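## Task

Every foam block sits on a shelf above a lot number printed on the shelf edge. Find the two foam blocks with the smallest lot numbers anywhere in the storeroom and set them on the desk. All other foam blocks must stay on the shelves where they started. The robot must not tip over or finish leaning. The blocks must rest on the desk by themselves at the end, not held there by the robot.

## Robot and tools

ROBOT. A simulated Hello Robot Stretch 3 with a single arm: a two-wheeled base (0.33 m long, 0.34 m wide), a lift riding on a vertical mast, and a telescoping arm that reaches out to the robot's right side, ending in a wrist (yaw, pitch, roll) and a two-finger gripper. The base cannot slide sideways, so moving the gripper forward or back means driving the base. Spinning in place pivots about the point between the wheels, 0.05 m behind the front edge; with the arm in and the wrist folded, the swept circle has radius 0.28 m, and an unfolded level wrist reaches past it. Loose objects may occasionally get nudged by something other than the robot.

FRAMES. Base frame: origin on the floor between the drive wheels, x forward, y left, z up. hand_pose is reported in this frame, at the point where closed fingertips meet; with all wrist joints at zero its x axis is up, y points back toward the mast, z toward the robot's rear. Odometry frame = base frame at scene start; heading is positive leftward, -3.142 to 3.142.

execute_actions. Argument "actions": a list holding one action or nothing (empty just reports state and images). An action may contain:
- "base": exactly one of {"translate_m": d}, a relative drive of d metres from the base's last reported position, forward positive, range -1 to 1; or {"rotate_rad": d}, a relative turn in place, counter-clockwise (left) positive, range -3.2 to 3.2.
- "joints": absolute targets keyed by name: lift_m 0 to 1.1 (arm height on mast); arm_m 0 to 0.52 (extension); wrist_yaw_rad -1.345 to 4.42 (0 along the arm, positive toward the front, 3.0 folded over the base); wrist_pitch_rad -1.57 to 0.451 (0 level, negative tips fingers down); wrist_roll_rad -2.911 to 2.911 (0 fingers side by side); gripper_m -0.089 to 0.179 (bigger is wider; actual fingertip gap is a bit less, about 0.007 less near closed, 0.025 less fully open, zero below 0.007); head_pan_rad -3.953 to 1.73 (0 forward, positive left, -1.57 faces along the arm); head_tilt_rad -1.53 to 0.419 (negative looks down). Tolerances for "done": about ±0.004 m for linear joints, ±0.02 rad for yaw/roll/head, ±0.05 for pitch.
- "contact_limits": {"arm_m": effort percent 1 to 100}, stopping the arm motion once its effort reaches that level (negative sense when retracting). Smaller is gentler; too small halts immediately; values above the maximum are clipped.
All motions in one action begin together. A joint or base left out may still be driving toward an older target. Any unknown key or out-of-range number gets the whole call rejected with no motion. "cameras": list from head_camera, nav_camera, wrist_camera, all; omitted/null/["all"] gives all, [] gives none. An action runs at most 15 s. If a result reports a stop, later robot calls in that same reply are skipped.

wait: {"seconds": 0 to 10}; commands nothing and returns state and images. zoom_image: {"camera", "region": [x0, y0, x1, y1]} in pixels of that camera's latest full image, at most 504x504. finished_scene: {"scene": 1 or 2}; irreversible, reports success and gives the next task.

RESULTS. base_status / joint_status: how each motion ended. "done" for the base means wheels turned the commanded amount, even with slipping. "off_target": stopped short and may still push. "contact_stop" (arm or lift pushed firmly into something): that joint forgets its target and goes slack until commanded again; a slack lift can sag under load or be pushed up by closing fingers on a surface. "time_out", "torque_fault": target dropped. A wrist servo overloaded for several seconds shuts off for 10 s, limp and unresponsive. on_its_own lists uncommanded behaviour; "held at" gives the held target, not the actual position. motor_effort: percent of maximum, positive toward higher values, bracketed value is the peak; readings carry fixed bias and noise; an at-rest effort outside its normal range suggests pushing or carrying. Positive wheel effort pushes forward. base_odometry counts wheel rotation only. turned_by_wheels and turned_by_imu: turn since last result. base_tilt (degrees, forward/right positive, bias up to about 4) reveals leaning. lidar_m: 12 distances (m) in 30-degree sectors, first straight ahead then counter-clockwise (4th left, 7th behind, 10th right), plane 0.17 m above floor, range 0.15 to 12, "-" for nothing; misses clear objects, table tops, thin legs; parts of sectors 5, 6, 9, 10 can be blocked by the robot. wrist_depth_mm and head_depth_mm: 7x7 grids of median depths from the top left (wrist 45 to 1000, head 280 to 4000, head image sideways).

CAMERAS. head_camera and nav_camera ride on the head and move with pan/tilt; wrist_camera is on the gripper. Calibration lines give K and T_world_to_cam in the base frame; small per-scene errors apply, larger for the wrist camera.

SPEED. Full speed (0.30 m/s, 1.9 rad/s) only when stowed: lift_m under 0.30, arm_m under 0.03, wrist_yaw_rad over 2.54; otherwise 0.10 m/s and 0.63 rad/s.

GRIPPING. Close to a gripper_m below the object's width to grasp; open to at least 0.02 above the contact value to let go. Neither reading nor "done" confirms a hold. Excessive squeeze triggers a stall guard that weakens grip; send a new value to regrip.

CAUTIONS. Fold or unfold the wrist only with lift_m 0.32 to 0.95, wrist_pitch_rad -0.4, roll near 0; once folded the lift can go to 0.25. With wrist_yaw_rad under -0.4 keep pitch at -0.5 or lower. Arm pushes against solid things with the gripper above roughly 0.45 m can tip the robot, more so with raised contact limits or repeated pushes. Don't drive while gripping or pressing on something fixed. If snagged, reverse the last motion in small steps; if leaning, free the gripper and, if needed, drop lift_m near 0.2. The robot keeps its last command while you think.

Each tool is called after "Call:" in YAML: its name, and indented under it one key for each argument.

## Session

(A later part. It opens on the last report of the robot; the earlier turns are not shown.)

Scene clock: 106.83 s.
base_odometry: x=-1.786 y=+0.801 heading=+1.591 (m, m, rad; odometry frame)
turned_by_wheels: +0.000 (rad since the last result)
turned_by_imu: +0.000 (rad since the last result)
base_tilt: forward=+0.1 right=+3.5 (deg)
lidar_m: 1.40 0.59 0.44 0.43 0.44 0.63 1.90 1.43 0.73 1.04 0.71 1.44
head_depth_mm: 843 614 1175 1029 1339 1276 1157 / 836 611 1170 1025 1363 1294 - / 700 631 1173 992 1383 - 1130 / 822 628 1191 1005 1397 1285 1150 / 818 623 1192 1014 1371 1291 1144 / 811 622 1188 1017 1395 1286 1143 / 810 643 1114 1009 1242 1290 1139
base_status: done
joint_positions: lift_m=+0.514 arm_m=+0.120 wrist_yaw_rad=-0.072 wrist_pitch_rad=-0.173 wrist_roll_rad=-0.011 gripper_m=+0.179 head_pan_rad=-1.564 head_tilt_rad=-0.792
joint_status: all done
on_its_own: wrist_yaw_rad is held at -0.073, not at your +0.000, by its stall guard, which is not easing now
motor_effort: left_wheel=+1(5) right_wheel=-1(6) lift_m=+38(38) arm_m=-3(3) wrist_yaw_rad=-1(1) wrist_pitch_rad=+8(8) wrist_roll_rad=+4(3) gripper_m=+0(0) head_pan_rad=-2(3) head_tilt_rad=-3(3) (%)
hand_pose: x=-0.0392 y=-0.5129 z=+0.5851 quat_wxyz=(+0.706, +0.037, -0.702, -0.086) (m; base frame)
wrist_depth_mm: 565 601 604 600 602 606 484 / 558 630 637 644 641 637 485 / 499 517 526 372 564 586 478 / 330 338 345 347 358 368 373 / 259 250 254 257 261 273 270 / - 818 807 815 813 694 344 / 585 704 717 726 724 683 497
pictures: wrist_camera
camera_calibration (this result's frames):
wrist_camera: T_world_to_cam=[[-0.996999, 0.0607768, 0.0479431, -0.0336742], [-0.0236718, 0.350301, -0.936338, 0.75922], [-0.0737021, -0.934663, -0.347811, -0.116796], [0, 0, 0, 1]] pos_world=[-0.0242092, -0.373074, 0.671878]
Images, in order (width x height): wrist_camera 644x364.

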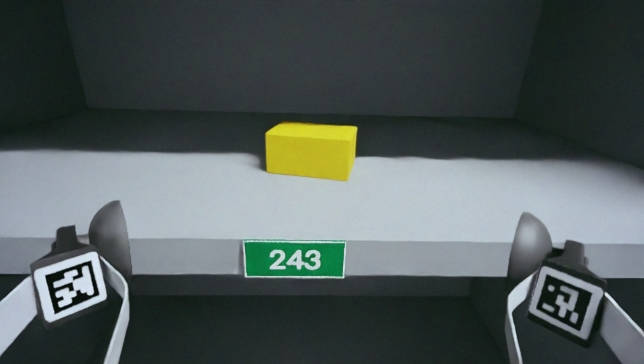

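Call:
execute_actions:
  actions:
    - {"base":{"translate_m":-0.013},"joints":{"arm_m":0.345},"contact_limits":{"arm_m":12}}
  cameras: []

Call:
execute_actions:
  actions:
    - {"joints":{"lift_m":0.502}}
  cameras: ["wrist_camera"]

Scene clock: 114.93 s.
base_odometry: x=-1.785 y=+0.788 heading=+1.591 (m, m, rad; odometry frame)
turned_by_wheels: +0.000 (rad since the last result)
turned_by_imu: +0.001 (rad since the last result)
base_tilt: forward=+0.1 right=+3.4 (deg)
lidar_m: 1.41 0.59 0.44 0.43 0.45 0.63 1.90 1.43 0.72 1.04 0.72 1.45
head_depth_mm: 843 614 1175 1028 1298 1285 1149 / 837 610 1168 1024 1361 1289 - / 752 631 1178 1047 1350 1269 1148 / 820 628 1196 1010 1374 1299 1150 / 817 625 1185 1012 1369 1291 1151 / 810 620 1192 1011 1388 1294 1137 / 808 642 1128 1004 1263 1283 1140
base_status: done
joint_positions: lift_m=+0.514 arm_m=+0.345 wrist_yaw_rad=-0.072 wrist_pitch_rad=-0.173 wrist_roll_rad=-0.010 gripper_m=+0.179 head_pan_rad=-1.564 head_tilt_rad=-0.792
joint_status: all done
on_its_own: wrist_yaw_rad is held at -0.073, not at your +0.000, by its stall guard, which is not easing now
motor_effort: left_wheel=+2(4) right_wheel=-1(6) lift_m=+38(38) arm_m=+3(2) wrist_yaw_rad=-1(1) wrist_pitch_rad=+8(8) wrist_roll_rad=+3(3) gripper_m=+0(1) head_pan_rad=-2(2) head_tilt_rad=-3(3) (%)
contact_limits: arm_m 12 (drawing in: default 22, maximum 36; extending or still: default 31, maximum 50)
hand_pose: x=-0.0393 y=-0.7373 z=+0.5852 quat_wxyz=(+0.706, +0.036, -0.702, -0.086) (m; base frame)
wrist_depth_mm: 395 395 396 400 402 405 412 / 418 416 421 424 427 435 434 / 438 440 443 446 454 457 454 / 328 335 341 347 354 363 372 / 259 249 178 171 258 271 270 / - 198 144 138 196 207 216 / 163 165 154 142 163 170 167
pictures: none
No camera images: the call's "cameras" was empty. Leave "cameras" out to get every camera's image.

Scene clock: 115.73 s.
base_odometry: x=-1.785 y=+0.788 heading=+1.591 (m, m, rad; odometry frame)
turned_by_wheels: +0.000 (rad since the last result)
turned_by_imu: +0.000 (rad since the last result)
base_tilt: forward=+0.0 right=+3.5 (deg)
lidar_m: 1.41 0.59 0.44 0.43 0.45 0.62 1.89 1.43 0.72 1.04 0.72 1.45
head_depth_mm: 844 613 1173 1031 1294 1273 1158 / 836 611 1170 1026 1366 1280 1159 / 753 630 1177 1048 1358 1282 1149 / 820 625 1189 1011 1371 1293 1150 / 816 623 1190 1019 1369 1291 1150 / 808 620 1182 1008 1391 1293 1139 / 804 641 1124 1003 1257 1297 1143
base_status: not commanded
joint_positions: lift_m=+0.503 arm_m=+0.345 wrist_yaw_rad=-0.072 wrist_pitch_rad=-0.173 wrist_roll_rad=-0.010 gripper_m=+0.179 head_pan_rad=-1.564 head_tilt_rad=-0.792
joint_status: all done
on_its_own: wrist_yaw_rad is held at -0.073, not at your +0.000, by its stall guard, which is not easing now
motor_effort: left_wheel=+1(1) right_wheel=-1(0) lift_m=+10(32) arm_m=+3(3) wrist_yaw_rad=-1(0) wrist_pitch_rad=+7(8) wrist_roll_rad=+3(3) gripper_m=-1(0) head_pan_rad=-1(2) head_tilt_rad=-3(2) (%)
hand_pose: x=-0.0393 y=-0.7374 z=+0.5737 quat_wxyz=(+0.706, +0.036, -0.702, -0.086) (m; base frame)
wrist_depth_mm: 393 395 396 399 402 406 412 / 418 418 419 423 429 431 433 / 430 434 436 442 448 455 448 / 300 305 312 317 324 331 342 / 237 228 148 150 226 248 246 / - 181 142 132 180 189 197 / 147 150 148 143 149 156 152
pictures: wrist_camera
camera_calibration (this result's frames):
wrist_camera: T_world_to_cam=[[-0.997011, 0.0610408, 0.0473682, -0.018998], [-0.0230635, 0.349999, -0.936466, 0.827068], [-0.0737415, -0.934759, -0.347545, -0.330811], [0, 0, 0, 1]] pos_world=[-0.0242606, -0.597542, 0.66045]
Images, in order (width x height): wrist_camera 644x364.

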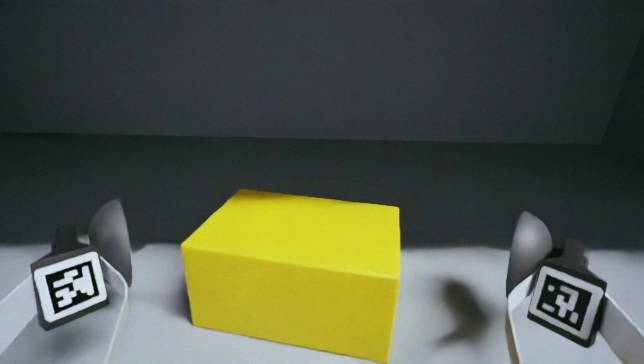

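Call:
execute_actions:
  actions:
    - {"base":{"translate_m":0.01},"joints":{"arm_m":0.36,"wrist_yaw_rad":-0.12},"contact_limits":{"arm_m":12}}
  cameras: []

Call:
execute_actions:
  actions:
    - {"base":{"translate_m":0.01},"joints":{"gripper_m":0.04}}
  cameras: []

Call:
execute_actions:
  actions:
    - {"joints":{"lift_m":0.53}}
  cameras: ["wrist_camera"]

Scene clock: 120.80 s.
base_odometry: x=-1.786 y=+0.798 heading=+1.591 (m, m, rad; odometry frame)
turned_by_wheels: +0.000 (rad since the last result)
turned_by_imu: +0.001 (rad since the last result)
base_tilt: forward=+0.0 right=+3.5 (deg)
lidar_m: 1.40 0.59 0.44 0.43 0.45 0.63 1.90 1.43 0.72 1.03 0.72 1.44
head_depth_mm: 846 614 1173 1029 1329 1282 1155 / 838 611 1169 1027 1357 1291 1151 / 701 630 1180 1055 1368 1271 1149 / 819 625 1190 1008 1373 1291 1147 / 814 621 1184 1009 1368 1284 1147 / 812 621 1184 1010 1401 1282 1148 / 806 644 1114 1006 1256 1285 1136
base_status: done
joint_positions: lift_m=+0.503 arm_m=+0.360 wrist_yaw_rad=-0.118 wrist_pitch_rad=-0.173 wrist_roll_rad=-0.010 gripper_m=+0.179 head_pan_rad=-1.564 head_tilt_rad=-0.792
joint_status: all done
motor_effort: left_wheel=+2(8) right_wheel=+0(4) lift_m=+10(10) arm_m=+3(2) wrist_yaw_rad=-2(2) wrist_pitch_rad=+8(7) wrist_roll_rad=+3(3) gripper_m=+0(1) head_pan_rad=-1(3) head_tilt_rad=-2(3) (%)
contact_limits: arm_m 12 (drawing in: default 22, maximum 36; extending or still: default 31, maximum 50)
hand_pose: x=-0.0506 y=-0.7513 z=+0.5737 quat_wxyz=(+0.704, +0.020, -0.703, -0.102) (m; base frame)
wrist_depth_mm: 369 374 383 390 398 407 408 / 391 397 404 411 419 426 433 / 409 414 422 429 443 449 438 / 302 306 310 318 324 330 339 / 238 227 148 150 226 248 247 / - 174 124 120 174 189 197 / 147 150 132 124 145 156 152
pictures: none
No camera images: the call's "cameras" was empty. Leave "cameras" out to get every camera's image.

Scene clock: 122.67 s.
base_odometry: x=-1.786 y=+0.808 heading=+1.591 (m, m, rad; odometry frame)
turned_by_wheels: +0.000 (rad since the last result)
turned_by_imu: +0.000 (rad since the last result)
base_tilt: forward=+0.0 right=+3.5 (deg)
lidar_m: 1.39 0.59 0.44 0.43 0.45 0.63 1.89 1.43 0.73 1.04 0.71 1.43
head_depth_mm: 842 614 1179 1029 1330 1277 1161 / 836 609 1166 1030 1347 1290 1156 / 702 628 1178 1022 1363 1273 1149 / 816 628 1194 1020 1371 1291 1152 / 816 624 1195 1008 1375 1292 1148 / 811 620 1190 1009 1401 1290 1144 / 809 640 1084 1004 1233 1291 1145
base_status: done
joint_positions: lift_m=+0.503 arm_m=+0.360 wrist_yaw_rad=-0.118 wrist_pitch_rad=-0.172 wrist_roll_rad=-0.010 gripper_m=+0.041 head_pan_rad=-1.564 head_tilt_rad=-0.792
joint_status: all done
motor_effort: left_wheel=+2(8) right_wheel=+0(3) lift_m=+10(10) arm_m=+3(2) wrist_yaw_rad=-1(2) wrist_pitch_rad=+8(8) wrist_roll_rad=+3(3) gripper_m=-28(100) head_pan_rad=-2(2) head_tilt_rad=-3(3) (%)
hand_pose: x=-0.0508 y=-0.7513 z=+0.5738 quat_wxyz=(+0.704, +0.020, -0.703, -0.103) (m; base frame)
wrist_depth_mm: 368 379 382 386 394 403 410 / 395 397 406 410 418 426 432 / 409 412 425 435 438 452 448 / 299 306 314 320 325 334 339 / 226 239 149 151 152 243 247 / 179 188 132 124 120 195 193 / - 150 142 132 125 156 159
pictures: none
No camera images: the call's "cameras" was empty. Leave "cameras" out to get every camera's image.

Scene clock: 123.70 s.
base_odometry: x=-1.786 y=+0.808 heading=+1.591 (m, m, rad; odometry frame)
turned_by_wheels: +0.000 (rad since the last result)
turned_by_imu: +0.000 (rad since the last result)
base_tilt: forward=+0.0 right=+3.5 (deg)
lidar_m: 1.39 0.59 0.44 0.43 0.45 0.63 1.89 1.43 0.73 1.03 0.71 1.43
head_depth_mm: 846 614 1181 1031 1329 1280 1162 / 835 610 1168 1034 1350 1284 - / 700 629 1184 1028 1371 1278 1153 / 819 627 1195 995 1374 1298 1148 / 815 624 1195 1015 1380 1284 1145 / 809 619 1192 1010 1392 1295 1140 / 806 643 1095 1002 1229 1294 1135
base_status: not commanded
joint_positions: lift_m=+0.529 arm_m=+0.360 wrist_yaw_rad=-0.118 wrist_pitch_rad=-0.172 wrist_roll_rad=-0.010 gripper_m=+0.047 head_pan_rad=-1.564 head_tilt_rad=-0.792
joint_status: all done
on_its_own: gripper_m is held at +0.046, not at your +0.040, by its stall guard, which is still easing
motor_effort: left_wheel=+2(2) right_wheel=+0(1) lift_m=+39(41) arm_m=+3(3) wrist_yaw_rad=+0(1) wrist_pitch_rad=+7(7) wrist_roll_rad=+3(3) gripper_m=-7(28) head_pan_rad=-1(3) head_tilt_rad=-2(2) (%)
hand_pose: x=-0.0508 y=-0.7513 z=+0.6003 quat_wxyz=(+0.704, +0.020, -0.703, -0.103) (m; base frame)
wrist_depth_mm: 369 373 380 390 398 405 412 / 391 398 407 410 416 430 432 / 416 420 430 436 445 458 453 / 363 371 377 386 393 400 410 / 272 289 149 150 152 293 294 / 218 - 133 124 120 233 232 / 186 182 145 131 125 188 192
pictures: wrist_camera
camera_calibration (this result's frames):
wrist_camera: T_world_to_cam=[[-0.993067, 0.107585, 0.0473715, 0.00423787], [-0.00671549, 0.350402, -0.936575, 0.857706], [-0.11736, -0.9304, -0.347251, -0.334574], [0, 0, 0, 1]] pos_world=[-0.0292974, -0.612286, 0.686924]
Images, in order (width x height): wrist_camera 644x364.

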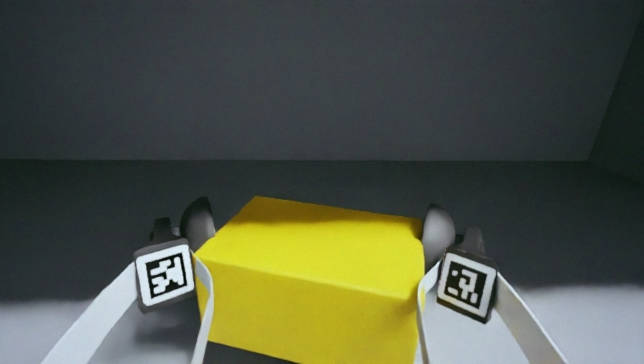

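Call:
execute_actions:
  actions:
    - {"base":{"rotate_rad":-0.02},"joints":{"gripper_m":0.052,"arm_m":0}}
  cameras: []

Call:
execute_actions:
  actions:
    - {"base":{"translate_m":-0.3},"joints":{"wrist_yaw_rad":2.65,"wrist_pitch_rad":-0.3,"lift_m":0.29}}
  cameras: ["wrist_camera"]

Call:
execute_actions:
  actions:
    - {"base":{"translate_m":-1}}
  cameras: []

Call:
execute_actions:
  actions:
    - {"base":{"translate_m":-1}}
  cameras: []

Scene clock: 134.73 s.
base_odometry: x=-1.786 y=+0.808 heading=+1.571 (m, m, rad; odometry frame)
turned_by_wheels: -0.020 (rad since the last result)
turned_by_imu: -0.019 (rad since the last result)
base_tilt: forward=+0.0 right=+3.6 (deg)
lidar_m: 1.39 0.60 0.44 0.43 0.44 0.61 1.75 1.46 0.73 1.04 0.71 1.44
head_depth_mm: 846 614 1180 1032 1311 1279 1158 / 837 611 1171 1025 1363 1282 1191 / 701 631 1177 1022 1378 1253 - / 820 626 1188 1016 1376 1303 1150 / 818 623 1186 1013 1363 1292 1150 / 810 619 1182 1008 1367 1288 1136 / 805 641 1132 1008 1238 1289 1135
base_status: done
joint_positions: lift_m=+0.529 arm_m=+0.000 wrist_yaw_rad=-0.119 wrist_pitch_rad=-0.172 wrist_roll_rad=-0.010 gripper_m=+0.059 head_pan_rad=-1.564 head_tilt_rad=-0.792
joint_status: gripper_m off_target (ended at +0.059, target +0.052); the others done
on_its_own: gripper_m is held at +0.058, not at your +0.052, by its stall guard, which is not easing now
motor_effort: left_wheel=+2(9) right_wheel=+0(6) lift_m=+38(38) arm_m=-3(2) wrist_yaw_rad=+0(1) wrist_pitch_rad=+8(8) wrist_roll_rad=+3(3) gripper_m=-20(57) head_pan_rad=-2(1) head_tilt_rad=-3(2) (%)
hand_pose: x=-0.0510 y=-0.3918 z=+0.6003 quat_wxyz=(+0.703, +0.020, -0.703, -0.103) (m; base frame)
wrist_depth_mm: 634 685 693 717 730 625 445 / 635 716 742 767 784 625 442 / 553 574 600 608 634 584 445 / 366 376 384 391 394 407 410 / 605 849 149 150 153 588 455 / 625 - 132 125 120 559 473 / 574 732 144 132 125 667 510
pictures: none
No camera images: the call's "cameras" was empty. Leave "cameras" out to get every camera's image.

Scene clock: 138.67 s.
base_odometry: x=-1.786 y=+0.508 heading=+1.571 (m, m, rad; odometry frame)
turned_by_wheels: +0.000 (rad since the last result)
turned_by_imu: +0.000 (rad since the last result)
base_tilt: forward=+0.1 right=+3.5 (deg)
lidar_m: 1.61 0.60 0.45 0.43 0.45 0.62 1.75 1.22 0.60 0.60 0.98 0.92
head_depth_mm: 515 576 671 956 1355 1285 1151 / 759 610 750 846 1059 1272 1162 / 829 630 1178 1019 1323 1287 1165 / 823 627 1189 1014 1374 1292 1162 / 818 623 1188 1009 1376 1286 1156 / 809 622 1185 1007 1371 1294 1144 / 708 616 1184 1007 1391 1289 1139
base_status: done
joint_positions: lift_m=+0.291 arm_m=+0.000 wrist_yaw_rad=+2.648 wrist_pitch_rad=-0.321 wrist_roll_rad=-0.010 gripper_m=+0.059 head_pan_rad=-1.564 head_tilt_rad=-0.792
joint_status: all done
on_its_own: gripper_m is held at +0.058, not at your +0.052, by its stall guard, which is not easing now
motor_effort: left_wheel=+2(11) right_wheel=-1(7) lift_m=+10(35) arm_m=-2(3) wrist_yaw_rad=+1(3) wrist_pitch_rad=+7(7) wrist_roll_rad=+3(3) gripper_m=-21(20) head_pan_rad=-2(2) head_tilt_rad=-3(2) (%)
hand_pose: x=+0.0903 y=+0.0623 z=+0.3258 quat_wxyz=(+0.281, +0.701, -0.059, +0.653) (m; base frame)
wrist_depth_mm: 361 397 439 496 565 658 781 / 383 418 468 528 618 723 893 / 405 452 504 577 683 801 - / 432 481 546 625 732 826 854 / 466 507 148 150 152 672 674 / 492 - 132 124 120 577 568 / - 470 142 132 126 473 483
pictures: wrist_camera
camera_calibration (this result's frames):
wrist_camera: T_world_to_cam=[[0.887862, -0.457916, 0.0448831, -0.0639596], [-0.186337, -0.447046, -0.874888, 0.362284], [0.42069, 0.768416, -0.482241, 0.233221], [0, 0, 0, 1]] pos_world=[0.0261808, -0.0465409, 0.432297]
Images, in order (width x height): wrist_camera 644x364.

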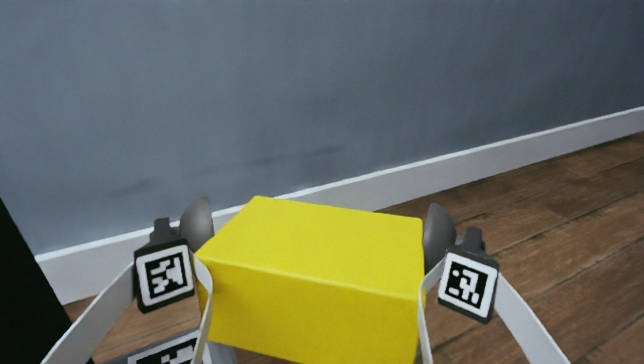

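Scene clock: 143.60 s.
base_odometry: x=-1.785 y=-0.492 heading=+1.572 (m, m, rad; odometry frame)
turned_by_wheels: +0.000 (rad since the last result)
turned_by_imu: -0.003 (rad since the last result)
base_tilt: forward=+0.0 right=+3.5 (deg)
lidar_m: 1.66 0.62 0.45 0.44 0.45 0.63 1.76 1.17 0.59 0.58 1.07 0.95
head_depth_mm: 498 564 1151 1028 1364 1286 1162 / 502 572 672 817 1340 1284 1149 / 790 606 964 877 1052 1285 1158 / 820 626 1175 1017 1377 1273 1169 / 817 625 1180 1014 1370 1301 1147 / 808 621 1189 1008 1363 1280 1143 / 808 617 1172 1006 1363 1284 1142
base_status: done
joint_positions: lift_m=+0.291 arm_m=+0.000 wrist_yaw_rad=+2.648 wrist_pitch_rad=-0.321 wrist_roll_rad=-0.010 gripper_m=+0.059 head_pan_rad=-1.564 head_tilt_rad=-0.792
joint_status: not commanded
on_its_own: gripper_m is held at +0.058, not at your +0.052, by its stall guard, which is not easing now
motor_effort: left_wheel=+2(10) right_wheel=-1(7) lift_m=+11(11) arm_m=-2(2) wrist_yaw_rad=+1(1) wrist_pitch_rad=+7(7) wrist_roll_rad=+3(2) gripper_m=-21(21) head_pan_rad=-2(1) head_tilt_rad=-2(3) (%)
hand_pose: x=+0.0903 y=+0.0622 z=+0.3257 quat_wxyz=(+0.281, +0.701, -0.059, +0.653) (m; base frame)
wrist_depth_mm: 368 405 447 500 572 675 810 / 390 431 472 543 632 745 916 / 415 458 514 581 701 839 - / 440 487 550 638 751 814 850 / 475 509 149 150 152 667 686 / 504 - 133 124 120 581 561 / - 465 143 131 125 474 482
pictures: none
No camera images: the call's "cameras" was empty. Leave "cameras" out to get every camera's image.

Scene clock: 148.53 s.
base_odometry: x=-1.784 y=-1.492 heading=+1.572 (m, m, rad; odometry frame)
turned_by_wheels: +0.000 (rad since the last result)
turned_by_imu: -0.003 (rad since the last result)
base_tilt: forward=+0.0 right=+3.4 (deg)
lidar_m: 1.70 0.62 0.46 0.44 0.46 0.63 1.07 1.11 1.52 0.57 1.06 1.00
head_depth_mm: 3018 2765 2145 1778 1507 1311 1153 / 3026 2719 2155 1764 1498 1304 1154 / 491 568 1941 1707 1497 1299 1161 / 822 604 1159 997 1145 1280 1161 / 815 624 1175 1010 1369 1272 1147 / 812 622 1180 1012 1368 1287 1146 / 810 616 1177 1001 1364 1278 1143
base_status: done
joint_positions: lift_m=+0.291 arm_m=+0.000 wrist_yaw_rad=+2.648 wrist_pitch_rad=-0.321 wrist_roll_rad=-0.010 gripper_m=+0.059 head_pan_rad=-1.564 head_tilt_rad=-0.792
joint_status: not commanded
on_its_own: gripper_m is held at +0.058, not at your +0.052, by its stall guard, which is not easing now
motor_effort: left_wheel=+2(9) right_wheel=-1(8) lift_m=+11(11) arm_m=-3(2) wrist_yaw_rad=+1(1) wrist_pitch_rad=+7(7) wrist_roll_rad=+3(3) gripper_m=-20(21) head_pan_rad=-1(3) head_tilt_rad=-3(3) (%)
hand_pose: x=+0.0903 y=+0.0622 z=+0.3257 quat_wxyz=(+0.281, +0.701, -0.059, +0.653) (m; base frame)
wrist_depth_mm: 372 403 453 511 577 682 817 / 388 434 482 552 640 761 913 / 417 462 528 594 705 854 - / 445 497 567 652 755 830 845 / 473 513 149 151 153 672 678 / 503 - 132 125 120 575 566 / - 469 143 132 125 475 482
pictures: none
No camera images: the call's "cameras" was empty. Leave "cameras" out to get every camera's image.

Call:
execute_actions:
  actions:
    - {"base":{"translate_m":-0.52}}
  cameras: []

Call:
execute_actions:
  actions:
    - {"base":{"rotate_rad":1.59},"joints":{"head_pan_rad":-2.3,"head_tilt_rad":-0.6}}
  cameras: []

Call:
execute_actions:
  actions:
    - {"base":{"translate_m":-1}}
  cameras: []

Call:
execute_actions:
  actions:
    - {"base":{"translate_m":-1}}
  cameras: ["head_camera","nav_camera"]

Scene clock: 162.13 s.
base_odometry: x=-1.783 y=-2.012 heading=+1.572 (m, m, rad; odometry frame)
turned_by_wheels: +0.000 (rad since the last result)
turned_by_imu: -0.001 (rad since the last result)
base_tilt: forward=+0.1 right=+3.5 (deg)
lidar_m: 1.72 0.63 0.46 0.44 0.46 0.57 0.55 0.57 0.79 2.16 0.74 1.45
head_depth_mm: 2033 1955 1898 1675 1504 1310 1156 / 2944 2624 2146 1755 1513 1303 1154 / 3079 2660 2134 1777 1503 1304 1160 / 3115 2680 2111 1747 1493 1297 1169 / 3104 2678 2122 1754 1483 1291 1147 / 3055 2643 2117 1743 1489 1301 1144 / 3119 2638 2091 1416 1422 1289 1140
base_status: done
joint_positions: lift_m=+0.291 arm_m=+0.000 wrist_yaw_rad=+2.648 wrist_pitch_rad=-0.321 wrist_roll_rad=-0.010 gripper_m=+0.059 head_pan_rad=-1.564 head_tilt_rad=-0.792
joint_status: not commanded
on_its_own: gripper_m is held at +0.058, not at your +0.052, by its stall guard, which is not easing now
motor_effort: left_wheel=+2(9) right_wheel=-1(8) lift_m=+11(11) arm_m=-2(2) wrist_yaw_rad=+1(1) wrist_pitch_rad=+7(7) wrist_roll_rad=+3(3) gripper_m=-20(22) head_pan_rad=-2(2) head_tilt_rad=-3(2) (%)
hand_pose: x=+0.0903 y=+0.0622 z=+0.3257 quat_wxyz=(+0.281, +0.701, -0.059, +0.653) (m; base frame)
wrist_depth_mm: 372 409 448 506 583 688 823 / 393 437 482 550 642 762 953 / 416 463 527 604 700 859 - / 446 493 562 647 756 853 857 / 476 517 149 151 153 683 685 / 509 - 133 124 120 573 566 / - 467 143 132 125 474 481
pictures: none
No camera images: the call's "cameras" was empty. Leave "cameras" out to get every camera's image.

Scene clock: 164.40 s.
base_odometry: x=-1.783 y=-2.012 heading=-3.121 (m, m, rad; odometry frame)
turned_by_wheels: +1.590 (rad since the last result)
turned_by_imu: +1.567 (rad since the last result)
base_tilt: forward=+0.1 right=+3.4 (deg)
lidar_m: 0.44 0.46 0.57 0.55 0.58 0.80 2.30 0.74 1.46 1.64 0.62 0.46
head_depth_mm: 639 740 884 1085 1489 1449 1238 / 626 697 775 933 1165 1408 1233 / 1257 1012 1501 1185 1083 1312 1229 / 1401 1005 1619 1261 1593 1404 1229 / 1384 1156 1630 1409 1664 1433 1220 / 1294 1409 1540 1819 1715 1428 1221 / 1254 1431 1933 2061 1727 1428 1215
base_status: done
joint_positions: lift_m=+0.291 arm_m=+0.000 wrist_yaw_rad=+2.648 wrist_pitch_rad=-0.321 wrist_roll_rad=-0.010 gripper_m=+0.059 head_pan_rad=-2.293 head_tilt_rad=-0.605
joint_status: all done
on_its_own: gripper_m is held at +0.058, not at your +0.052, by its stall guard, which is not easing now
motor_effort: left_wheel=-3(12) right_wheel=+3(12) lift_m=+10(11) arm_m=-3(2) wrist_yaw_rad=+1(1) wrist_pitch_rad=+7(7) wrist_roll_rad=+3(3) gripper_m=-21(20) head_pan_rad=-2(27) head_tilt_rad=+2(15) (%)
hand_pose: x=+0.0903 y=+0.0622 z=+0.3257 quat_wxyz=(+0.281, +0.701, -0.059, +0.653) (m; base frame)
wrist_depth_mm: 459 497 550 621 567 424 339 / 481 526 582 677 588 438 350 / 511 565 629 737 620 457 360 / 543 602 679 760 640 467 368 / 575 612 149 150 153 471 382 / 544 - 132 124 120 457 394 / - 469 143 132 125 468 389
pictures: none
No camera images: the call's "cameras" was empty. Leave "cameras" out to get every camera's image.

Scene clock: 169.33 s.
base_odometry: x=-0.784 y=-1.992 heading=-3.122 (m, m, rad; odometry frame)
turned_by_wheels: +0.000 (rad since the last result)
turned_by_imu: -0.003 (rad since the last result)
base_tilt: forward=+0.1 right=+3.5 (deg)
lidar_m: 1.44 0.80 0.59 0.57 0.59 0.81 2.32 1.98 2.70 0.46 0.48 1.49
head_depth_mm: 2409 2133 2739 2205 1744 1449 1237 / 2653 2289 2939 2185 1742 1445 1237 / 2932 2531 2764 2172 1728 1446 1230 / 3248 3697 2829 2193 1733 1432 1227 / 3734 - 2855 2157 1724 1431 1217 / - 3985 2867 2155 1713 1427 1219 / 3878 - 2848 2123 1707 1420 1215
base_status: done
joint_positions: lift_m=+0.291 arm_m=+0.000 wrist_yaw_rad=+2.648 wrist_pitch_rad=-0.321 wrist_roll_rad=-0.010 gripper_m=+0.059 head_pan_rad=-2.293 head_tilt_rad=-0.605
joint_status: not commanded
on_its_own: gripper_m is held at +0.058, not at your +0.052, by its stall guard, which is not easing now
motor_effort: left_wheel=-3(16) right_wheel=+3(6) lift_m=+11(11) arm_m=-3(2) wrist_yaw_rad=+1(1) wrist_pitch_rad=+7(7) wrist_roll_rad=+3(3) gripper_m=-20(21) head_pan_rad=-2(3) head_tilt_rad=+2(2) (%)
hand_pose: x=+0.0903 y=+0.0622 z=+0.3257 quat_wxyz=(+0.281, +0.701, -0.059, +0.653) (m; base frame)
wrist_depth_mm: 469 509 558 637 723 841 - / 490 535 606 688 789 938 - / 522 584 653 727 886 - - / 553 616 680 789 820 840 840 / 587 614 149 150 153 669 674 / 540 - 133 124 120 575 561 / - 478 143 131 125 475 486
pictures: none
No camera images: the call's "cameras" was empty. Leave "cameras" out to get every camera's image.

Scene clock: 174.27 s.
base_odometry: x=+0.216 y=-1.972 heading=-3.122 (m, m, rad; odometry frame)
turned_by_wheels: +0.000 (rad since the last result)
turned_by_imu: -0.003 (rad since the last result)
base_tilt: forward=+0.1 right=+3.5 (deg)
lidar_m: 2.17 0.81 0.60 0.57 0.60 0.82 1.32 1.11 1.60 3.68 1.37 1.07
head_depth_mm: 1347 1447 1366 1723 1764 1449 1240 / 1474 1607 1284 1860 1696 1455 1235 / 1633 1714 1289 1367 1605 1446 1231 / 1845 1883 1267 1062 1720 1430 1231 / 2069 1888 1260 2078 1732 1436 1224 / 2368 1875 1386 2144 1693 1428 1214 / 2809 1867 2681 2137 1705 1415 1219
base_status: done
joint_positions: lift_m=+0.291 arm_m=+0.000 wrist_yaw_rad=+2.648 wrist_pitch_rad=-0.321 wrist_roll_rad=-0.010 gripper_m=+0.059 head_pan_rad=-2.293 head_tilt_rad=-0.605
joint_status: not commanded
on_its_own: gripper_m is held at +0.058, not at your +0.052, by its stall guard, which is not easing now
motor_effort: left_wheel=-2(14) right_wheel=+3(4) lift_m=+11(11) arm_m=-3(2) wrist_yaw_rad=+1(1) wrist_pitch_rad=+7(7) wrist_roll_rad=+3(3) gripper_m=-21(20) head_pan_rad=-2(2) head_tilt_rad=+2(2) (%)
hand_pose: x=+0.0902 y=+0.0622 z=+0.3257 quat_wxyz=(+0.281, +0.701, -0.059, +0.653) (m; base frame)
wrist_depth_mm: 473 515 568 643 750 858 - / 498 547 604 695 813 942 - / 527 581 646 754 884 - - / 563 620 700 778 829 844 858 / 598 628 148 150 152 672 677 / 544 - 132 124 120 576 558 / - 474 142 132 126 476 478
pictures: head_camera (sideways: a quarter turn clockwise sets it upright), nav_camera (sideways: a quarter turn counterclockwise sets it upright)
camera_calibration (this result's frames):
head_camera: T_world_to_cam=[[0.381825, 0.460343, -0.801432, 1.06214], [0.761281, -0.648349, -0.00971565, 0.0149721], [-0.524081, -0.606406, -0.598006, 0.74557], [0, 0, 0, 1]] pos_world=[-0.0262097, -0.0271217, 1.29723]
nav_camera: T_world_to_cam=[[-0.345129, -0.457079, 0.819735, -1.03088], [-0.785821, 0.618298, 0.0139085, 0.0389645], [-0.513198, -0.639365, -0.572574, 0.705293], [0, 0, 0, 1]] pos_world=[0.0367883, -0.0443442, 1.24834]
Images, in order (width x height): head_camera 896x504, nav_camera 672x504.

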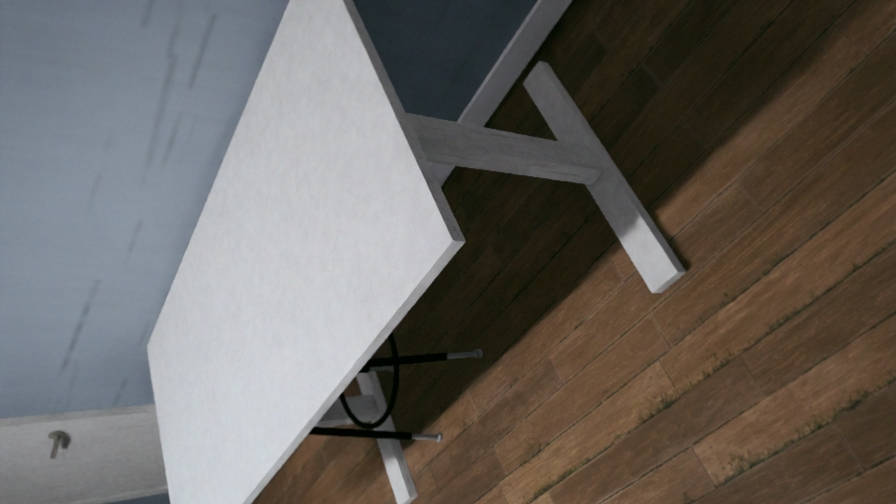

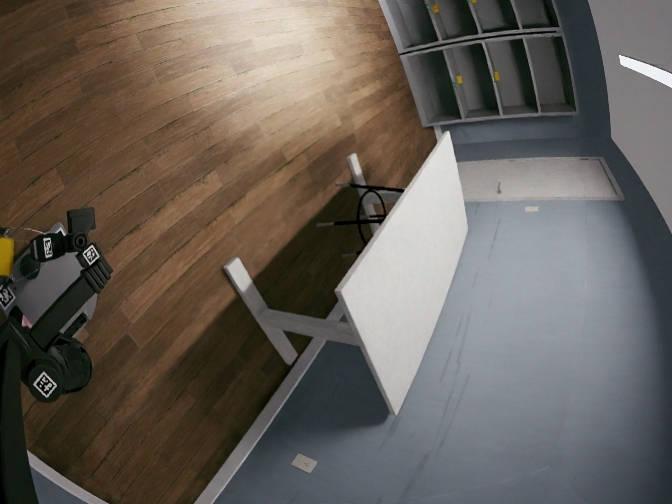

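Call:
execute_actions:
  actions:
    - {"base":{"translate_m":-0.55}}
  cameras: []

Call:
execute_actions:
  actions:
    - {"base":{"translate_m":-0.35},"joints":{"lift_m":0.76,"wrist_yaw_rad":0,"wrist_pitch_rad":-0.15,"head_pan_rad":-1.57}}
  cameras: []

Call:
execute_actions:
  actions:
    - {"joints":{"arm_m":0.36},"contact_limits":{"arm_m":12}}
  cameras: ["wrist_camera"]

Scene clock: 189.67 s.
base_odometry: x=+0.766 y=-1.961 heading=-3.122 (m, m, rad; odometry frame)
turned_by_wheels: +0.000 (rad since the last result)
turned_by_imu: -0.001 (rad since the last result)
base_tilt: forward=+0.0 right=+3.5 (deg)
lidar_m: 1.76 0.82 0.60 0.58 0.60 0.80 0.77 0.80 0.76 1.40 2.15 1.59
head_depth_mm: 772 834 902 985 1084 1204 1233 / 848 918 1006 1106 1228 1356 1243 / 938 1020 1126 1206 1444 1441 1233 / 1042 1155 1224 1028 1623 1437 1230 / 1183 1337 1262 944 1681 1394 1220 / 1372 1538 1260 940 1065 1324 1222 / 1616 1727 1240 937 817 1423 1204
base_status: done
joint_positions: lift_m=+0.291 arm_m=+0.000 wrist_yaw_rad=+2.648 wrist_pitch_rad=-0.321 wrist_roll_rad=-0.010 gripper_m=+0.059 head_pan_rad=-2.293 head_tilt_rad=-0.605
joint_status: not commanded
on_its_own: gripper_m is held at +0.058, not at your +0.052, by its stall guard, which is not easing now
motor_effort: left_wheel=-2(15) right_wheel=+2(4) lift_m=+10(11) arm_m=-3(3) wrist_yaw_rad=+1(1) wrist_pitch_rad=+7(7) wrist_roll_rad=+3(3) gripper_m=-21(21) head_pan_rad=-2(2) head_tilt_rad=+2(2) (%)
hand_pose: x=+0.0902 y=+0.0622 z=+0.3257 quat_wxyz=(+0.281, +0.701, -0.059, +0.653) (m; base frame)
wrist_depth_mm: 477 519 577 644 737 855 - / 496 556 622 699 807 950 - / 533 586 659 763 888 - - / 566 620 708 777 834 851 872 / 591 631 149 151 152 669 687 / 543 - 133 124 120 576 563 / - 476 143 132 126 478 484
pictures: none
No camera images: the call's "cameras" was empty. Leave "cameras" out to get every camera's image.

Scene clock: 194.77 s.
base_odometry: x=+1.116 y=-1.954 heading=-3.122 (m, m, rad; odometry frame)
turned_by_wheels: +0.000 (rad since the last result)
turned_by_imu: -0.001 (rad since the last result)
base_tilt: forward=+0.0 right=+3.4 (deg)
lidar_m: 1.92 0.82 0.60 0.58 0.60 0.44 0.42 0.44 0.60 0.68 2.64 1.94
head_depth_mm: 1483 1452 1248 967 844 1298 1224 / 2285 1872 1290 965 840 1443 1267 / 3735 1965 1284 956 808 556 - / 3748 1921 1272 950 806 544 - / 3716 1914 1262 943 1576 1441 1229 / 3492 3806 1253 941 1567 1428 1217 / 3688 - 2838 936 1576 1414 1213
base_status: done
joint_positions: lift_m=+0.759 arm_m=+0.000 wrist_yaw_rad=+0.002 wrist_pitch_rad=-0.177 wrist_roll_rad=-0.010 gripper_m=+0.059 head_pan_rad=-1.577 head_tilt_rad=-0.605
joint_status: all done
on_its_own: gripper_m is held at +0.058, not at your +0.052, by its stall guard, which is not easing now
motor_effort: left_wheel=-2(14) right_wheel=+2(4) lift_m=+38(40) arm_m=-3(3) wrist_yaw_rad=-1(3) wrist_pitch_rad=+9(11) wrist_roll_rad=+3(3) gripper_m=-21(21) head_pan_rad=+2(25) head_tilt_rad=+2(2) (%)
hand_pose: x=-0.0210 y=-0.3932 z=+0.8291 quat_wxyz=(+0.708, +0.064, -0.700, -0.062) (m; base frame)
wrist_depth_mm: - - - - - 765 507 / - - - - - 761 507 / - - 742 773 779 708 500 / 483 479 485 493 502 515 480 / 389 390 149 150 152 381 379 / - - 133 124 120 644 495 / - - 145 132 126 794 491
pictures: none
No camera images: the call's "cameras" was empty. Leave "cameras" out to get every camera's image.

Scene clock: 198.63 s.
base_odometry: x=+1.116 y=-1.954 heading=-3.122 (m, m, rad; odometry frame)
turned_by_wheels: +0.000 (rad since the last result)
turned_by_imu: +0.000 (rad since the last result)
base_tilt: forward=+0.1 right=+3.5 (deg)
lidar_m: 1.93 0.82 0.60 0.58 0.60 0.44 0.42 0.44 0.60 0.68 2.65 1.94
head_depth_mm: 1488 1450 1245 965 828 1152 - / 2305 1872 1286 1037 - 1413 1214 / 3712 1933 1284 - 1596 1445 1231 / 3709 1914 1266 883 833 1193 1221 / 3665 1903 1261 946 1589 1433 1215 / 3577 3774 1249 943 1576 1426 1216 / 3721 3929 2863 932 1571 1422 1212
base_status: not commanded
joint_positions: lift_m=+0.759 arm_m=+0.360 wrist_yaw_rad=+0.001 wrist_pitch_rad=-0.177 wrist_roll_rad=-0.010 gripper_m=+0.059 head_pan_rad=-1.577 head_tilt_rad=-0.605
joint_status: all done
on_its_own: gripper_m is held at +0.058, not at your +0.052, by its stall guard, which is not easing now
motor_effort: left_wheel=-2(2) right_wheel=+2(2) lift_m=+39(38) arm_m=+3(1) wrist_yaw_rad=+0(1) wrist_pitch_rad=+9(9) wrist_roll_rad=+3(3) gripper_m=-20(21) head_pan_rad=+2(2) head_tilt_rad=+2(2) (%)
contact_limits: arm_m 12 (drawing in: default 22, maximum 36; extending or still: default 31, maximum 50)
hand_pose: x=-0.0212 y=-0.7527 z=+0.8291 quat_wxyz=(+0.708, +0.063, -0.701, -0.062) (m; base frame)
wrist_depth_mm: - - - - - 769 512 / - - - - - 763 507 / - - 731 752 784 686 502 / 491 469 479 492 498 509 484 / 348 366 149 151 152 371 374 / 275 - 132 125 120 306 297 / 239 233 145 132 125 240 246
pictures: wrist_camera
camera_calibration (this result's frames):
wrist_camera: T_world_to_cam=[[-0.998832, -0.0116642, 0.0468844, -0.0665382], [-0.0479917, 0.351364, -0.935008, 1.07131], [-0.00556735, -0.936166, -0.351514, -0.251393], [0, 0, 0, 1]] pos_world=[-0.0164459, -0.612543, 0.916439]
Images, in order (width x height): wrist_camera 644x364.

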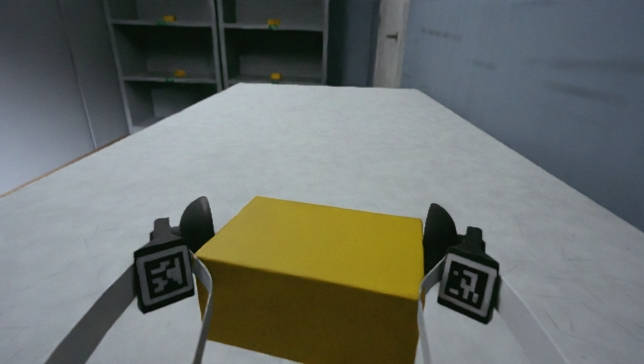

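Call:
execute_actions:
  actions:
    - {"joints":{"lift_m":0.692}}
  cameras: []

Call:
execute_actions:
  actions:
    - {"joints":{"gripper_m":0.16}}
  cameras: []

Call:
execute_actions:
  actions:
    - {"joints":{"arm_m":0,"lift_m":0.72}}
  cameras: ["wrist_camera"]

Call:
execute_actions:
  actions:
    - {"base":{"translate_m":0.4},"joints":{"wrist_yaw_rad":2.65,"wrist_pitch_rad":-0.3,"lift_m":0.29,"gripper_m":0.06}}
  cameras: []

Call:
execute_actions:
  actions:
    - {"base":{"translate_m":1}}
  cameras: []

Call:
execute_actions:
  actions:
    - {"base":{"translate_m":1}}
  cameras: []

Call:
execute_actions:
  actions:
    - {"base":{"translate_m":0.5}}
  cameras: []

Call:
execute_actions:
  actions:
    - {"base":{"rotate_rad":-1.59},"joints":{"head_pan_rad":-0.75,"head_tilt_rad":-0.5}}
  cameras: ["head_camera"]

Scene clock: 211.53 s.
base_odometry: x=+1.116 y=-1.954 heading=-3.122 (m, m, rad; odometry frame)
turned_by_wheels: +0.000 (rad since the last result)
turned_by_imu: +0.001 (rad since the last result)
base_tilt: forward=+0.1 right=+3.5 (deg)
lidar_m: 1.92 0.82 0.60 0.58 0.59 0.44 0.42 0.44 0.60 0.68 2.65 1.94
head_depth_mm: 1485 1453 1258 965 842 1258 1131 / 2295 1887 1283 997 839 - 1244 / 3744 1948 1275 1027 1634 1438 1233 / 3748 1925 1272 1006 1001 1186 1235 / 3699 1883 1257 946 1600 1425 1225 / 3544 3709 1245 945 1572 1426 1219 / 3695 3987 2827 936 1562 1422 1210
base_status: not commanded
joint_positions: lift_m=+0.693 arm_m=+0.360 wrist_yaw_rad=+0.001 wrist_pitch_rad=-0.177 wrist_roll_rad=-0.010 gripper_m=+0.059 head_pan_rad=-1.577 head_tilt_rad=-0.605
joint_status: all done
on_its_own: gripper_m is held at +0.058, not at your +0.052, by its stall guard, which is not easing now
motor_effort: left_wheel=-2(2) right_wheel=+2(2) lift_m=+10(33) arm_m=+3(3) wrist_yaw_rad=-1(0) wrist_pitch_rad=+9(9) wrist_roll_rad=+3(3) gripper_m=-21(21) head_pan_rad=+2(2) head_tilt_rad=+2(2) (%)
hand_pose: x=-0.0212 y=-0.7527 z=+0.7627 quat_wxyz=(+0.708, +0.063, -0.701, -0.062) (m; base frame)
wrist_depth_mm: - - - - - 776 509 / - - - - - 770 510 / 514 472 483 508 517 536 484 / 304 308 315 322 330 333 343 / 229 244 148 151 153 246 249 / 183 - 133 125 120 201 195 / - 153 144 132 126 159 161
pictures: none
No camera images: the call's "cameras" was empty. Leave "cameras" out to get every camera's image.

Scene clock: 213.03 s.
base_odometry: x=+1.116 y=-1.954 heading=-3.122 (m, m, rad; odometry frame)
turned_by_wheels: +0.000 (rad since the last result)
turned_by_imu: +0.000 (rad since the last result)
base_tilt: forward=+0.0 right=+3.5 (deg)
lidar_m: 1.93 0.82 0.60 0.58 0.60 0.44 0.42 0.44 0.60 0.68 2.65 1.94
head_depth_mm: 1488 1444 1244 967 842 1260 1124 / 2291 1894 1296 994 838 - 1246 / 3763 1938 1280 1030 1646 1438 1233 / 3630 1919 1270 991 1004 1185 1227 / 3711 1895 1261 944 1587 1436 1227 / 3529 3754 1248 942 1577 1430 1222 / 3692 - 2851 932 1562 1430 1213
base_status: not commanded
joint_positions: lift_m=+0.693 arm_m=+0.360 wrist_yaw_rad=+0.001 wrist_pitch_rad=-0.174 wrist_roll_rad=-0.010 gripper_m=+0.160 head_pan_rad=-1.577 head_tilt_rad=-0.605
joint_status: all done
motor_effort: left_wheel=-1(2) right_wheel=+2(2) lift_m=+11(11) arm_m=+3(2) wrist_yaw_rad=+0(1) wrist_pitch_rad=+8(9) wrist_roll_rad=+3(3) gripper_m=+0(83) head_pan_rad=+2(3) head_tilt_rad=+2(2) (%)
hand_pose: x=-0.0212 y=-0.7529 z=+0.7633 quat_wxyz=(+0.708, +0.063, -0.701, -0.061) (m; base frame)
wrist_depth_mm: - - - - - 785 514 / - - - - - 766 510 / 523 474 495 509 520 544 485 / 310 313 318 327 332 338 346 / 231 245 163 155 220 258 251 / - 182 132 125 136 193 198 / 151 154 142 130 125 159 161
pictures: none
No camera images: the call's "cameras" was empty. Leave "cameras" out to get every camera's image.

Scene clock: 216.90 s.
base_odometry: x=+1.116 y=-1.954 heading=-3.122 (m, m, rad; odometry frame)
turned_by_wheels: +0.000 (rad since the last result)
turned_by_imu: +0.000 (rad since the last result)
base_tilt: forward=+0.0 right=+3.5 (deg)
lidar_m: 1.93 0.82 0.60 0.58 0.60 0.44 0.42 0.44 0.60 0.68 2.65 1.93
head_depth_mm: 1486 1456 1256 967 842 1298 1192 / 2302 1882 1290 964 834 1435 1253 / 3790 1949 1291 958 832 1440 1251 / 3629 1914 1267 887 830 1158 - / 3706 1881 1261 946 1586 1410 1221 / 3550 3795 1242 941 1582 1426 1221 / 3697 - 2837 935 1570 1426 1214
base_status: not commanded
joint_positions: lift_m=+0.719 arm_m=+0.000 wrist_yaw_rad=+0.001 wrist_pitch_rad=-0.173 wrist_roll_rad=-0.010 gripper_m=+0.160 head_pan_rad=-1.577 head_tilt_rad=-0.605
joint_status: all done
motor_effort: left_wheel=-2(2) right_wheel=+2(2) lift_m=+38(39) arm_m=-3(0) wrist_yaw_rad=+0(1) wrist_pitch_rad=+8(8) wrist_roll_rad=+3(3) gripper_m=+0(1) head_pan_rad=+2(3) head_tilt_rad=+2(2) (%)
hand_pose: x=-0.0213 y=-0.3935 z=+0.7900 quat_wxyz=(+0.708, +0.062, -0.701, -0.061) (m; base frame)
wrist_depth_mm: - - - - - 777 511 / - - - - - 760 497 / - 579 613 502 646 651 503 / 374 383 391 396 413 417 431 / - - - 512 - 357 440 / - - - 549 - 867 465 / - - - - - 737 467
pictures: wrist_camera
camera_calibration (this result's frames):
wrist_camera: T_world_to_cam=[[-0.998834, -0.0113204, 0.0469227, -0.0604534], [-0.0479279, 0.347953, -0.936286, 0.908222], [-0.00572779, -0.937444, -0.34809, 0.0679438], [0, 0, 0, 1]] pos_world=[-0.0164646, -0.253009, 0.876843]
Images, in order (width x height): wrist_camera 644x364.

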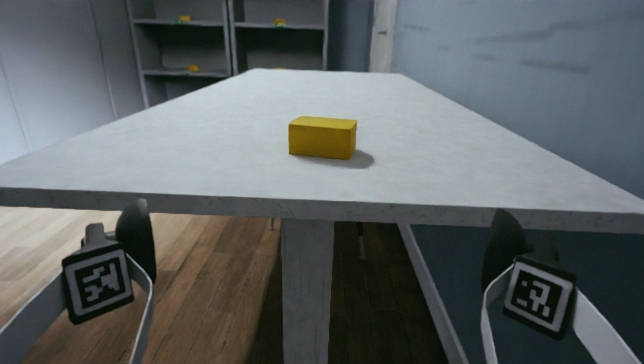

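Scene clock: 222.63 s.
base_odometry: x=+0.716 y=-1.962 heading=-3.122 (m, m, rad; odometry frame)
turned_by_wheels: +0.000 (rad since the last result)
turned_by_imu: +0.002 (rad since the last result)
base_tilt: forward=+0.0 right=+3.4 (deg)
lidar_m: 1.75 0.82 0.60 0.58 0.60 0.83 0.82 0.85 0.78 1.42 2.08 1.54
head_depth_mm: 2875 1973 1307 968 844 1177 1242 / 3776 1957 1295 963 840 1454 1227 / 3673 1936 1275 952 835 1444 1234 / 3683 3993 2788 2087 1682 1443 1230 / 3597 3824 2914 2148 1724 1436 1228 / 3747 - 2842 2157 1716 1421 1220 / 3616 3858 2844 2121 1716 1416 1217
base_status: done
joint_positions: lift_m=+0.291 arm_m=+0.000 wrist_yaw_rad=+2.648 wrist_pitch_rad=-0.317 wrist_roll_rad=-0.010 gripper_m=+0.060 head_pan_rad=-1.577 head_tilt_rad=-0.605
joint_status: all done
motor_effort: left_wheel=-2(16) right_wheel=+2(8) lift_m=+10(34) arm_m=-3(3) wrist_yaw_rad=+2(1) wrist_pitch_rad=+6(7) wrist_roll_rad=+3(3) gripper_m=+1(82) head_pan_rad=+2(1) head_tilt_rad=+2(2) (%)
hand_pose: x=+0.0905 y=+0.0626 z=+0.3267 quat_wxyz=(+0.279, +0.701, -0.061, +0.653) (m; base frame)
wrist_depth_mm: 464 517 577 642 744 866 - / 499 546 617 707 803 952 - / 532 583 667 770 891 - - / 566 628 693 790 831 838 872 / 601 632 673 660 700 674 679 / 551 544 524 548 - 561 568 / - 477 477 465 471 480 484
pictures: none
No camera images: the call's "cameras" was empty. Leave "cameras" out to get every camera's image.

Scene clock: 227.67 s.
base_odometry: x=-0.284 y=-1.982 heading=-3.122 (m, m, rad; odometry frame)
turned_by_wheels: +0.000 (rad since the last result)
turned_by_imu: +0.004 (rad since the last result)
base_tilt: forward=+0.1 right=+3.4 (deg)
lidar_m: 1.94 0.81 0.59 0.57 0.59 0.82 1.82 1.53 1.90 1.78 0.67 0.65
head_depth_mm: 3732 - 2989 2224 1751 1458 1242 / 3504 3779 2983 2181 1749 1451 1239 / 3721 3939 2947 2195 1748 1444 1237 / 3730 - 2916 2167 1721 1431 1223 / 3243 3540 2795 2152 1728 1438 1224 / 1865 1960 2026 2013 1703 1422 1220 / 1307 1355 1383 1436 1476 1386 1213
base_status: done
joint_positions: lift_m=+0.291 arm_m=+0.000 wrist_yaw_rad=+2.648 wrist_pitch_rad=-0.317 wrist_roll_rad=-0.010 gripper_m=+0.060 head_pan_rad=-1.577 head_tilt_rad=-0.605
joint_status: not commanded
motor_effort: left_wheel=-3(10) right_wheel=+2(9) lift_m=+10(10) arm_m=-2(3) wrist_yaw_rad=+1(1) wrist_pitch_rad=+6(6) wrist_roll_rad=+3(3) gripper_m=+0(0) head_pan_rad=+2(2) head_tilt_rad=+2(2) (%)
hand_pose: x=+0.0904 y=+0.0626 z=+0.3266 quat_wxyz=(+0.280, +0.701, -0.060, +0.653) (m; base frame)
wrist_depth_mm: 470 507 569 633 726 852 - / 499 545 605 692 803 942 - / 523 579 663 751 868 - - / 552 624 695 778 842 860 859 / 597 619 679 663 691 673 689 / 547 544 526 555 - 561 568 / - 475 484 472 473 480 480
pictures: none
No camera images: the call's "cameras" was empty. Leave "cameras" out to get every camera's image.

Scene clock: 232.70 s.
base_odometry: x=-1.284 y=-2.002 heading=-3.122 (m, m, rad; odometry frame)
turned_by_wheels: +0.000 (rad since the last result)
turned_by_imu: +0.004 (rad since the last result)
base_tilt: forward=+0.1 right=+3.4 (deg)
lidar_m: 0.94 0.79 0.58 0.56 0.58 0.81 2.32 0.65 0.48 0.47 1.32 0.98
head_depth_mm: 363 404 455 522 609 732 925 / 1092 421 466 524 614 740 932 / 1187 1200 1410 1274 934 790 946 / 3783 - 2911 2184 1739 1440 1231 / 3865 - 2872 2166 1732 1424 1219 / 3668 3757 2874 2134 1716 1426 1214 / 2630 2713 2632 2138 1706 1419 1217
base_status: done
joint_positions: lift_m=+0.291 arm_m=+0.000 wrist_yaw_rad=+2.648 wrist_pitch_rad=-0.318 wrist_roll_rad=-0.010 gripper_m=+0.060 head_pan_rad=-1.577 head_tilt_rad=-0.605
joint_status: not commanded
motor_effort: left_wheel=-4(9) right_wheel=+3(8) lift_m=+10(11) arm_m=-2(2) wrist_yaw_rad=+1(2) wrist_pitch_rad=+6(6) wrist_roll_rad=+3(3) gripper_m=+0(0) head_pan_rad=+3(2) head_tilt_rad=+2(2) (%)
hand_pose: x=+0.0904 y=+0.0626 z=+0.3265 quat_wxyz=(+0.280, +0.701, -0.060, +0.653) (m; base frame)
wrist_depth_mm: 457 505 550 634 722 817 747 / 485 537 597 674 789 892 768 / 517 565 645 737 879 935 781 / 550 607 680 773 840 845 774 / 583 619 669 657 697 683 677 / 547 537 524 551 - 557 564 / - 480 483 469 467 474 482
pictures: none
No camera images: the call's "cameras" was empty. Leave "cameras" out to get every camera's image.

Scene clock: 236.03 s.
base_odometry: x=-1.783 y=-2.011 heading=-3.122 (m, m, rad; odometry frame)
turned_by_wheels: +0.000 (rad since the last result)
turned_by_imu: +0.002 (rad since the last result)
base_tilt: forward=+0.1 right=+3.4 (deg)
lidar_m: 0.44 0.46 0.57 0.55 0.58 0.80 2.30 0.74 1.46 1.64 0.62 0.46
head_depth_mm: 2244 2230 2434 2094 1719 1453 1233 / 3638 3423 2808 2208 1750 1455 1235 / 3742 - 2947 2205 1756 1440 1232 / 3778 - 2913 2173 1745 1437 1228 / 2941 3173 2764 2165 1722 1431 1215 / 1704 1770 1867 1919 1692 1427 1215 / 1203 1249 1288 1321 1365 1356 1212
base_status: done
joint_positions: lift_m=+0.291 arm_m=+0.000 wrist_yaw_rad=+2.648 wrist_pitch_rad=-0.318 wrist_roll_rad=-0.010 gripper_m=+0.060 head_pan_rad=-1.577 head_tilt_rad=-0.605
joint_status: not commanded
motor_effort: left_wheel=-4(8) right_wheel=+3(10) lift_m=+11(10) arm_m=-2(2) wrist_yaw_rad=+2(1) wrist_pitch_rad=+6(6) wrist_roll_rad=+3(3) gripper_m=+0(1) head_pan_rad=+2(3) head_tilt_rad=+2(2) (%)
hand_pose: x=+0.0904 y=+0.0626 z=+0.3265 quat_wxyz=(+0.280, +0.701, -0.060, +0.653) (m; base frame)
wrist_depth_mm: 454 499 548 619 563 419 339 / 481 523 592 669 591 435 349 / 509 561 636 720 616 457 358 / 550 603 666 766 629 468 366 / 572 618 671 662 589 488 375 / 542 540 531 545 - 481 392 / - 479 481 469 473 466 392
pictures: none
No camera images: the call's "cameras" was empty. Leave "cameras" out to get every camera's image.

Scene clock: 238.33 s.
base_odometry: x=-1.783 y=-2.011 heading=+1.571 (m, m, rad; odometry frame)
turned_by_wheels: -1.590 (rad since the last result)
turned_by_imu: -1.566 (rad since the last result)
base_tilt: forward=-0.1 right=+3.4 (deg)
lidar_m: 1.71 0.63 0.46 0.44 0.46 0.58 0.55 0.57 0.79 2.16 0.74 1.45
head_depth_mm: 674 765 894 1071 1356 1558 1306 / 609 683 779 906 1085 1358 1300 / 1182 1239 779 853 964 1117 1264 / 1304 1382 973 1476 1166 1447 1268 / 1399 1469 1690 1470 1673 1500 1280 / 1308 1353 1575 1527 1777 1531 1285 / 1234 1309 1476 1678 1819 1529 1280
base_status: done
joint_positions: lift_m=+0.291 arm_m=+0.000 wrist_yaw_rad=+2.648 wrist_pitch_rad=-0.318 wrist_roll_rad=-0.010 gripper_m=+0.060 head_pan_rad=-0.757 head_tilt_rad=-0.507
joint_status: all done
motor_effort: left_wheel=+2(15) right_wheel=-1(5) lift_m=+10(11) arm_m=-2(2) wrist_yaw_rad=+1(1) wrist_pitch_rad=+6(6) wrist_roll_rad=+3(3) gripper_m=+0(1) head_pan_rad=+2(28) head_tilt_rad=+3(10) (%)
hand_pose: x=+0.0904 y=+0.0625 z=+0.3265 quat_wxyz=(+0.280, +0.701, -0.060, +0.653) (m; base frame)
wrist_depth_mm: 372 407 452 509 578 684 830 / 394 434 479 550 642 750 926 / 418 463 518 597 702 856 - / 442 496 560 658 766 853 869 / 472 520 580 650 694 679 680 / 500 533 525 554 - 556 564 / - 477 479 469 477 476 482
pictures: head_camera (sideways: a quarter turn clockwise sets it upright)
camera_calibration (this result's frames):
head_camera: T_world_to_cam=[[-0.387589, 0.341497, -0.856244, 1.13829], [0.675025, 0.737708, -0.0113368, 0.0176102], [0.627787, -0.58238, -0.516446, 0.632433], [0, 0, 0, 1]] pos_world=[0.0322702, -0.0333992, 1.30148]
Images, in order (width x height): head_camera 896x504.

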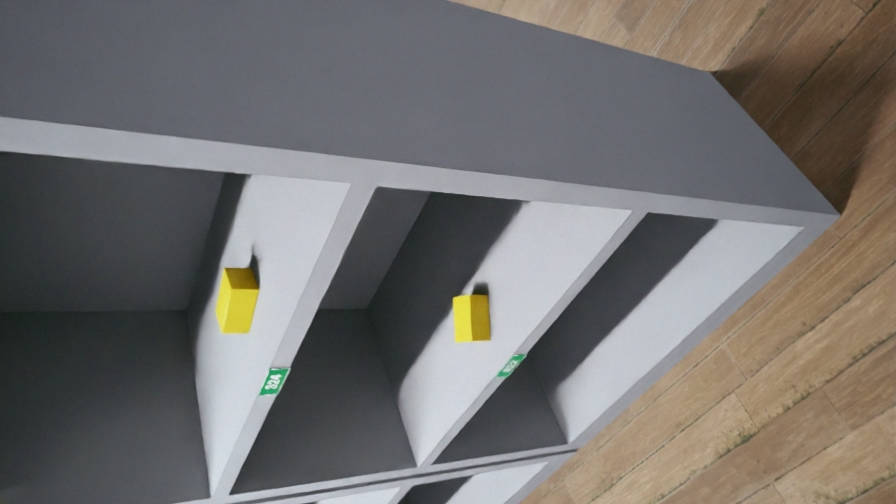

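Call:
execute_actions:
  actions:
    - {"base":{"translate_m":0.7}}
  cameras: []

Call:
execute_actions:
  actions:
    - {"base":{"translate_m":0.24},"joints":{"wrist_yaw_rad":0,"wrist_pitch_rad":-0.15,"lift_m":0.515,"gripper_m":0.179,"arm_m":0.08}}
  cameras: ["wrist_camera"]

Scene clock: 247.73 s.
base_odometry: x=-1.784 y=-1.311 heading=+1.571 (m, m, rad; odometry frame)
turned_by_wheels: +0.000 (rad since the last result)
turned_by_imu: +0.003 (rad since the last result)
base_tilt: forward=+0.0 right=+3.5 (deg)
lidar_m: 1.69 0.62 0.46 0.44 0.46 0.63 1.25 1.30 0.60 0.75 0.91 0.86
head_depth_mm: 945 1044 876 1194 1139 891 1172 / 850 958 862 1259 1132 962 1221 / 774 860 859 1104 1125 1382 1239 / 731 804 877 1006 1113 1342 1289 / 1477 1357 1036 1391 1619 1474 1293 / 1551 1328 1829 1518 1777 1520 1282 / 1456 1504 1711 1863 1842 1518 1275
base_status: done
joint_positions: lift_m=+0.291 arm_m=+0.000 wrist_yaw_rad=+2.648 wrist_pitch_rad=-0.318 wrist_roll_rad=-0.010 gripper_m=+0.060 head_pan_rad=-0.757 head_tilt_rad=-0.507
joint_status: not commanded
motor_effort: left_wheel=+1(14) right_wheel=-1(4) lift_m=+10(10) arm_m=-3(2) wrist_yaw_rad=+1(1) wrist_pitch_rad=+6(6) wrist_roll_rad=+3(3) gripper_m=-1(0) head_pan_rad=+2(3) head_tilt_rad=+2(3) (%)
hand_pose: x=+0.0904 y=+0.0625 z=+0.3265 quat_wxyz=(+0.280, +0.701, -0.060, +0.653) (m; base frame)
wrist_depth_mm: 368 404 448 507 583 677 824 / 394 433 479 552 642 753 933 / 416 462 522 604 705 847 - / 444 495 558 662 753 838 851 / 475 526 577 655 693 670 672 / 508 526 524 552 - 567 562 / - 474 483 472 475 475 480
pictures: none
No camera images: the call's "cameras" was empty. Leave "cameras" out to get every camera's image.

Scene clock: 251.67 s.
base_odometry: x=-1.784 y=-1.071 heading=+1.571 (m, m, rad; odometry frame)
turned_by_wheels: +0.000 (rad since the last result)
turned_by_imu: +0.001 (rad since the last result)
base_tilt: forward=+0.1 right=+3.5 (deg)
lidar_m: 1.68 0.62 0.46 0.44 0.46 0.63 1.49 1.54 0.72 1.02 0.70 1.46
head_depth_mm: 568 651 737 842 1058 917 1170 / 592 635 693 772 914 961 1223 / 1187 1266 800 846 920 1039 1189 / 1309 1382 975 1416 1201 1450 1294 / 1407 1468 1670 1455 1695 1486 1287 / 1309 1359 1562 1524 1779 1520 1281 / 1219 1316 1468 1658 1821 1524 1278
base_status: done
joint_positions: lift_m=+0.514 arm_m=+0.080 wrist_yaw_rad=+0.002 wrist_pitch_rad=-0.173 wrist_roll_rad=-0.010 gripper_m=+0.179 head_pan_rad=-0.757 head_tilt_rad=-0.507
joint_status: all done
motor_effort: left_wheel=+0(14) right_wheel=-1(5) lift_m=+38(40) arm_m=+2(4) wrist_yaw_rad=-1(2) wrist_pitch_rad=+8(9) wrist_roll_rad=+3(3) gripper_m=+0(85) head_pan_rad=+2(2) head_tilt_rad=+2(2) (%)
hand_pose: x=-0.0210 y=-0.4730 z=+0.5852 quat_wxyz=(+0.708, +0.062, -0.701, -0.060) (m; base frame)
wrist_depth_mm: 517 630 638 631 624 617 524 / 527 669 676 664 667 653 521 / 482 510 538 449 564 584 487 / 329 336 343 329 357 366 373 / 280 281 282 279 280 281 280 / - 827 830 849 853 815 444 / 557 690 728 717 728 695 523
pictures: wrist_camera
camera_calibration (this result's frames):
wrist_camera: T_world_to_cam=[[-0.998829, -0.0124794, 0.0467384, -0.0518788], [-0.0481609, 0.347471, -0.936453, 0.74394], [-0.00455381, -0.937608, -0.347665, -0.0782108], [0, 0, 0, 1]] pos_world=[-0.0163454, -0.332476, 0.671899]
Images, in order (width x height): wrist_camera 644x364.

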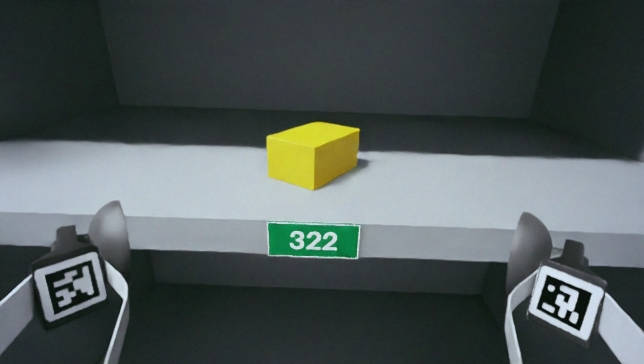

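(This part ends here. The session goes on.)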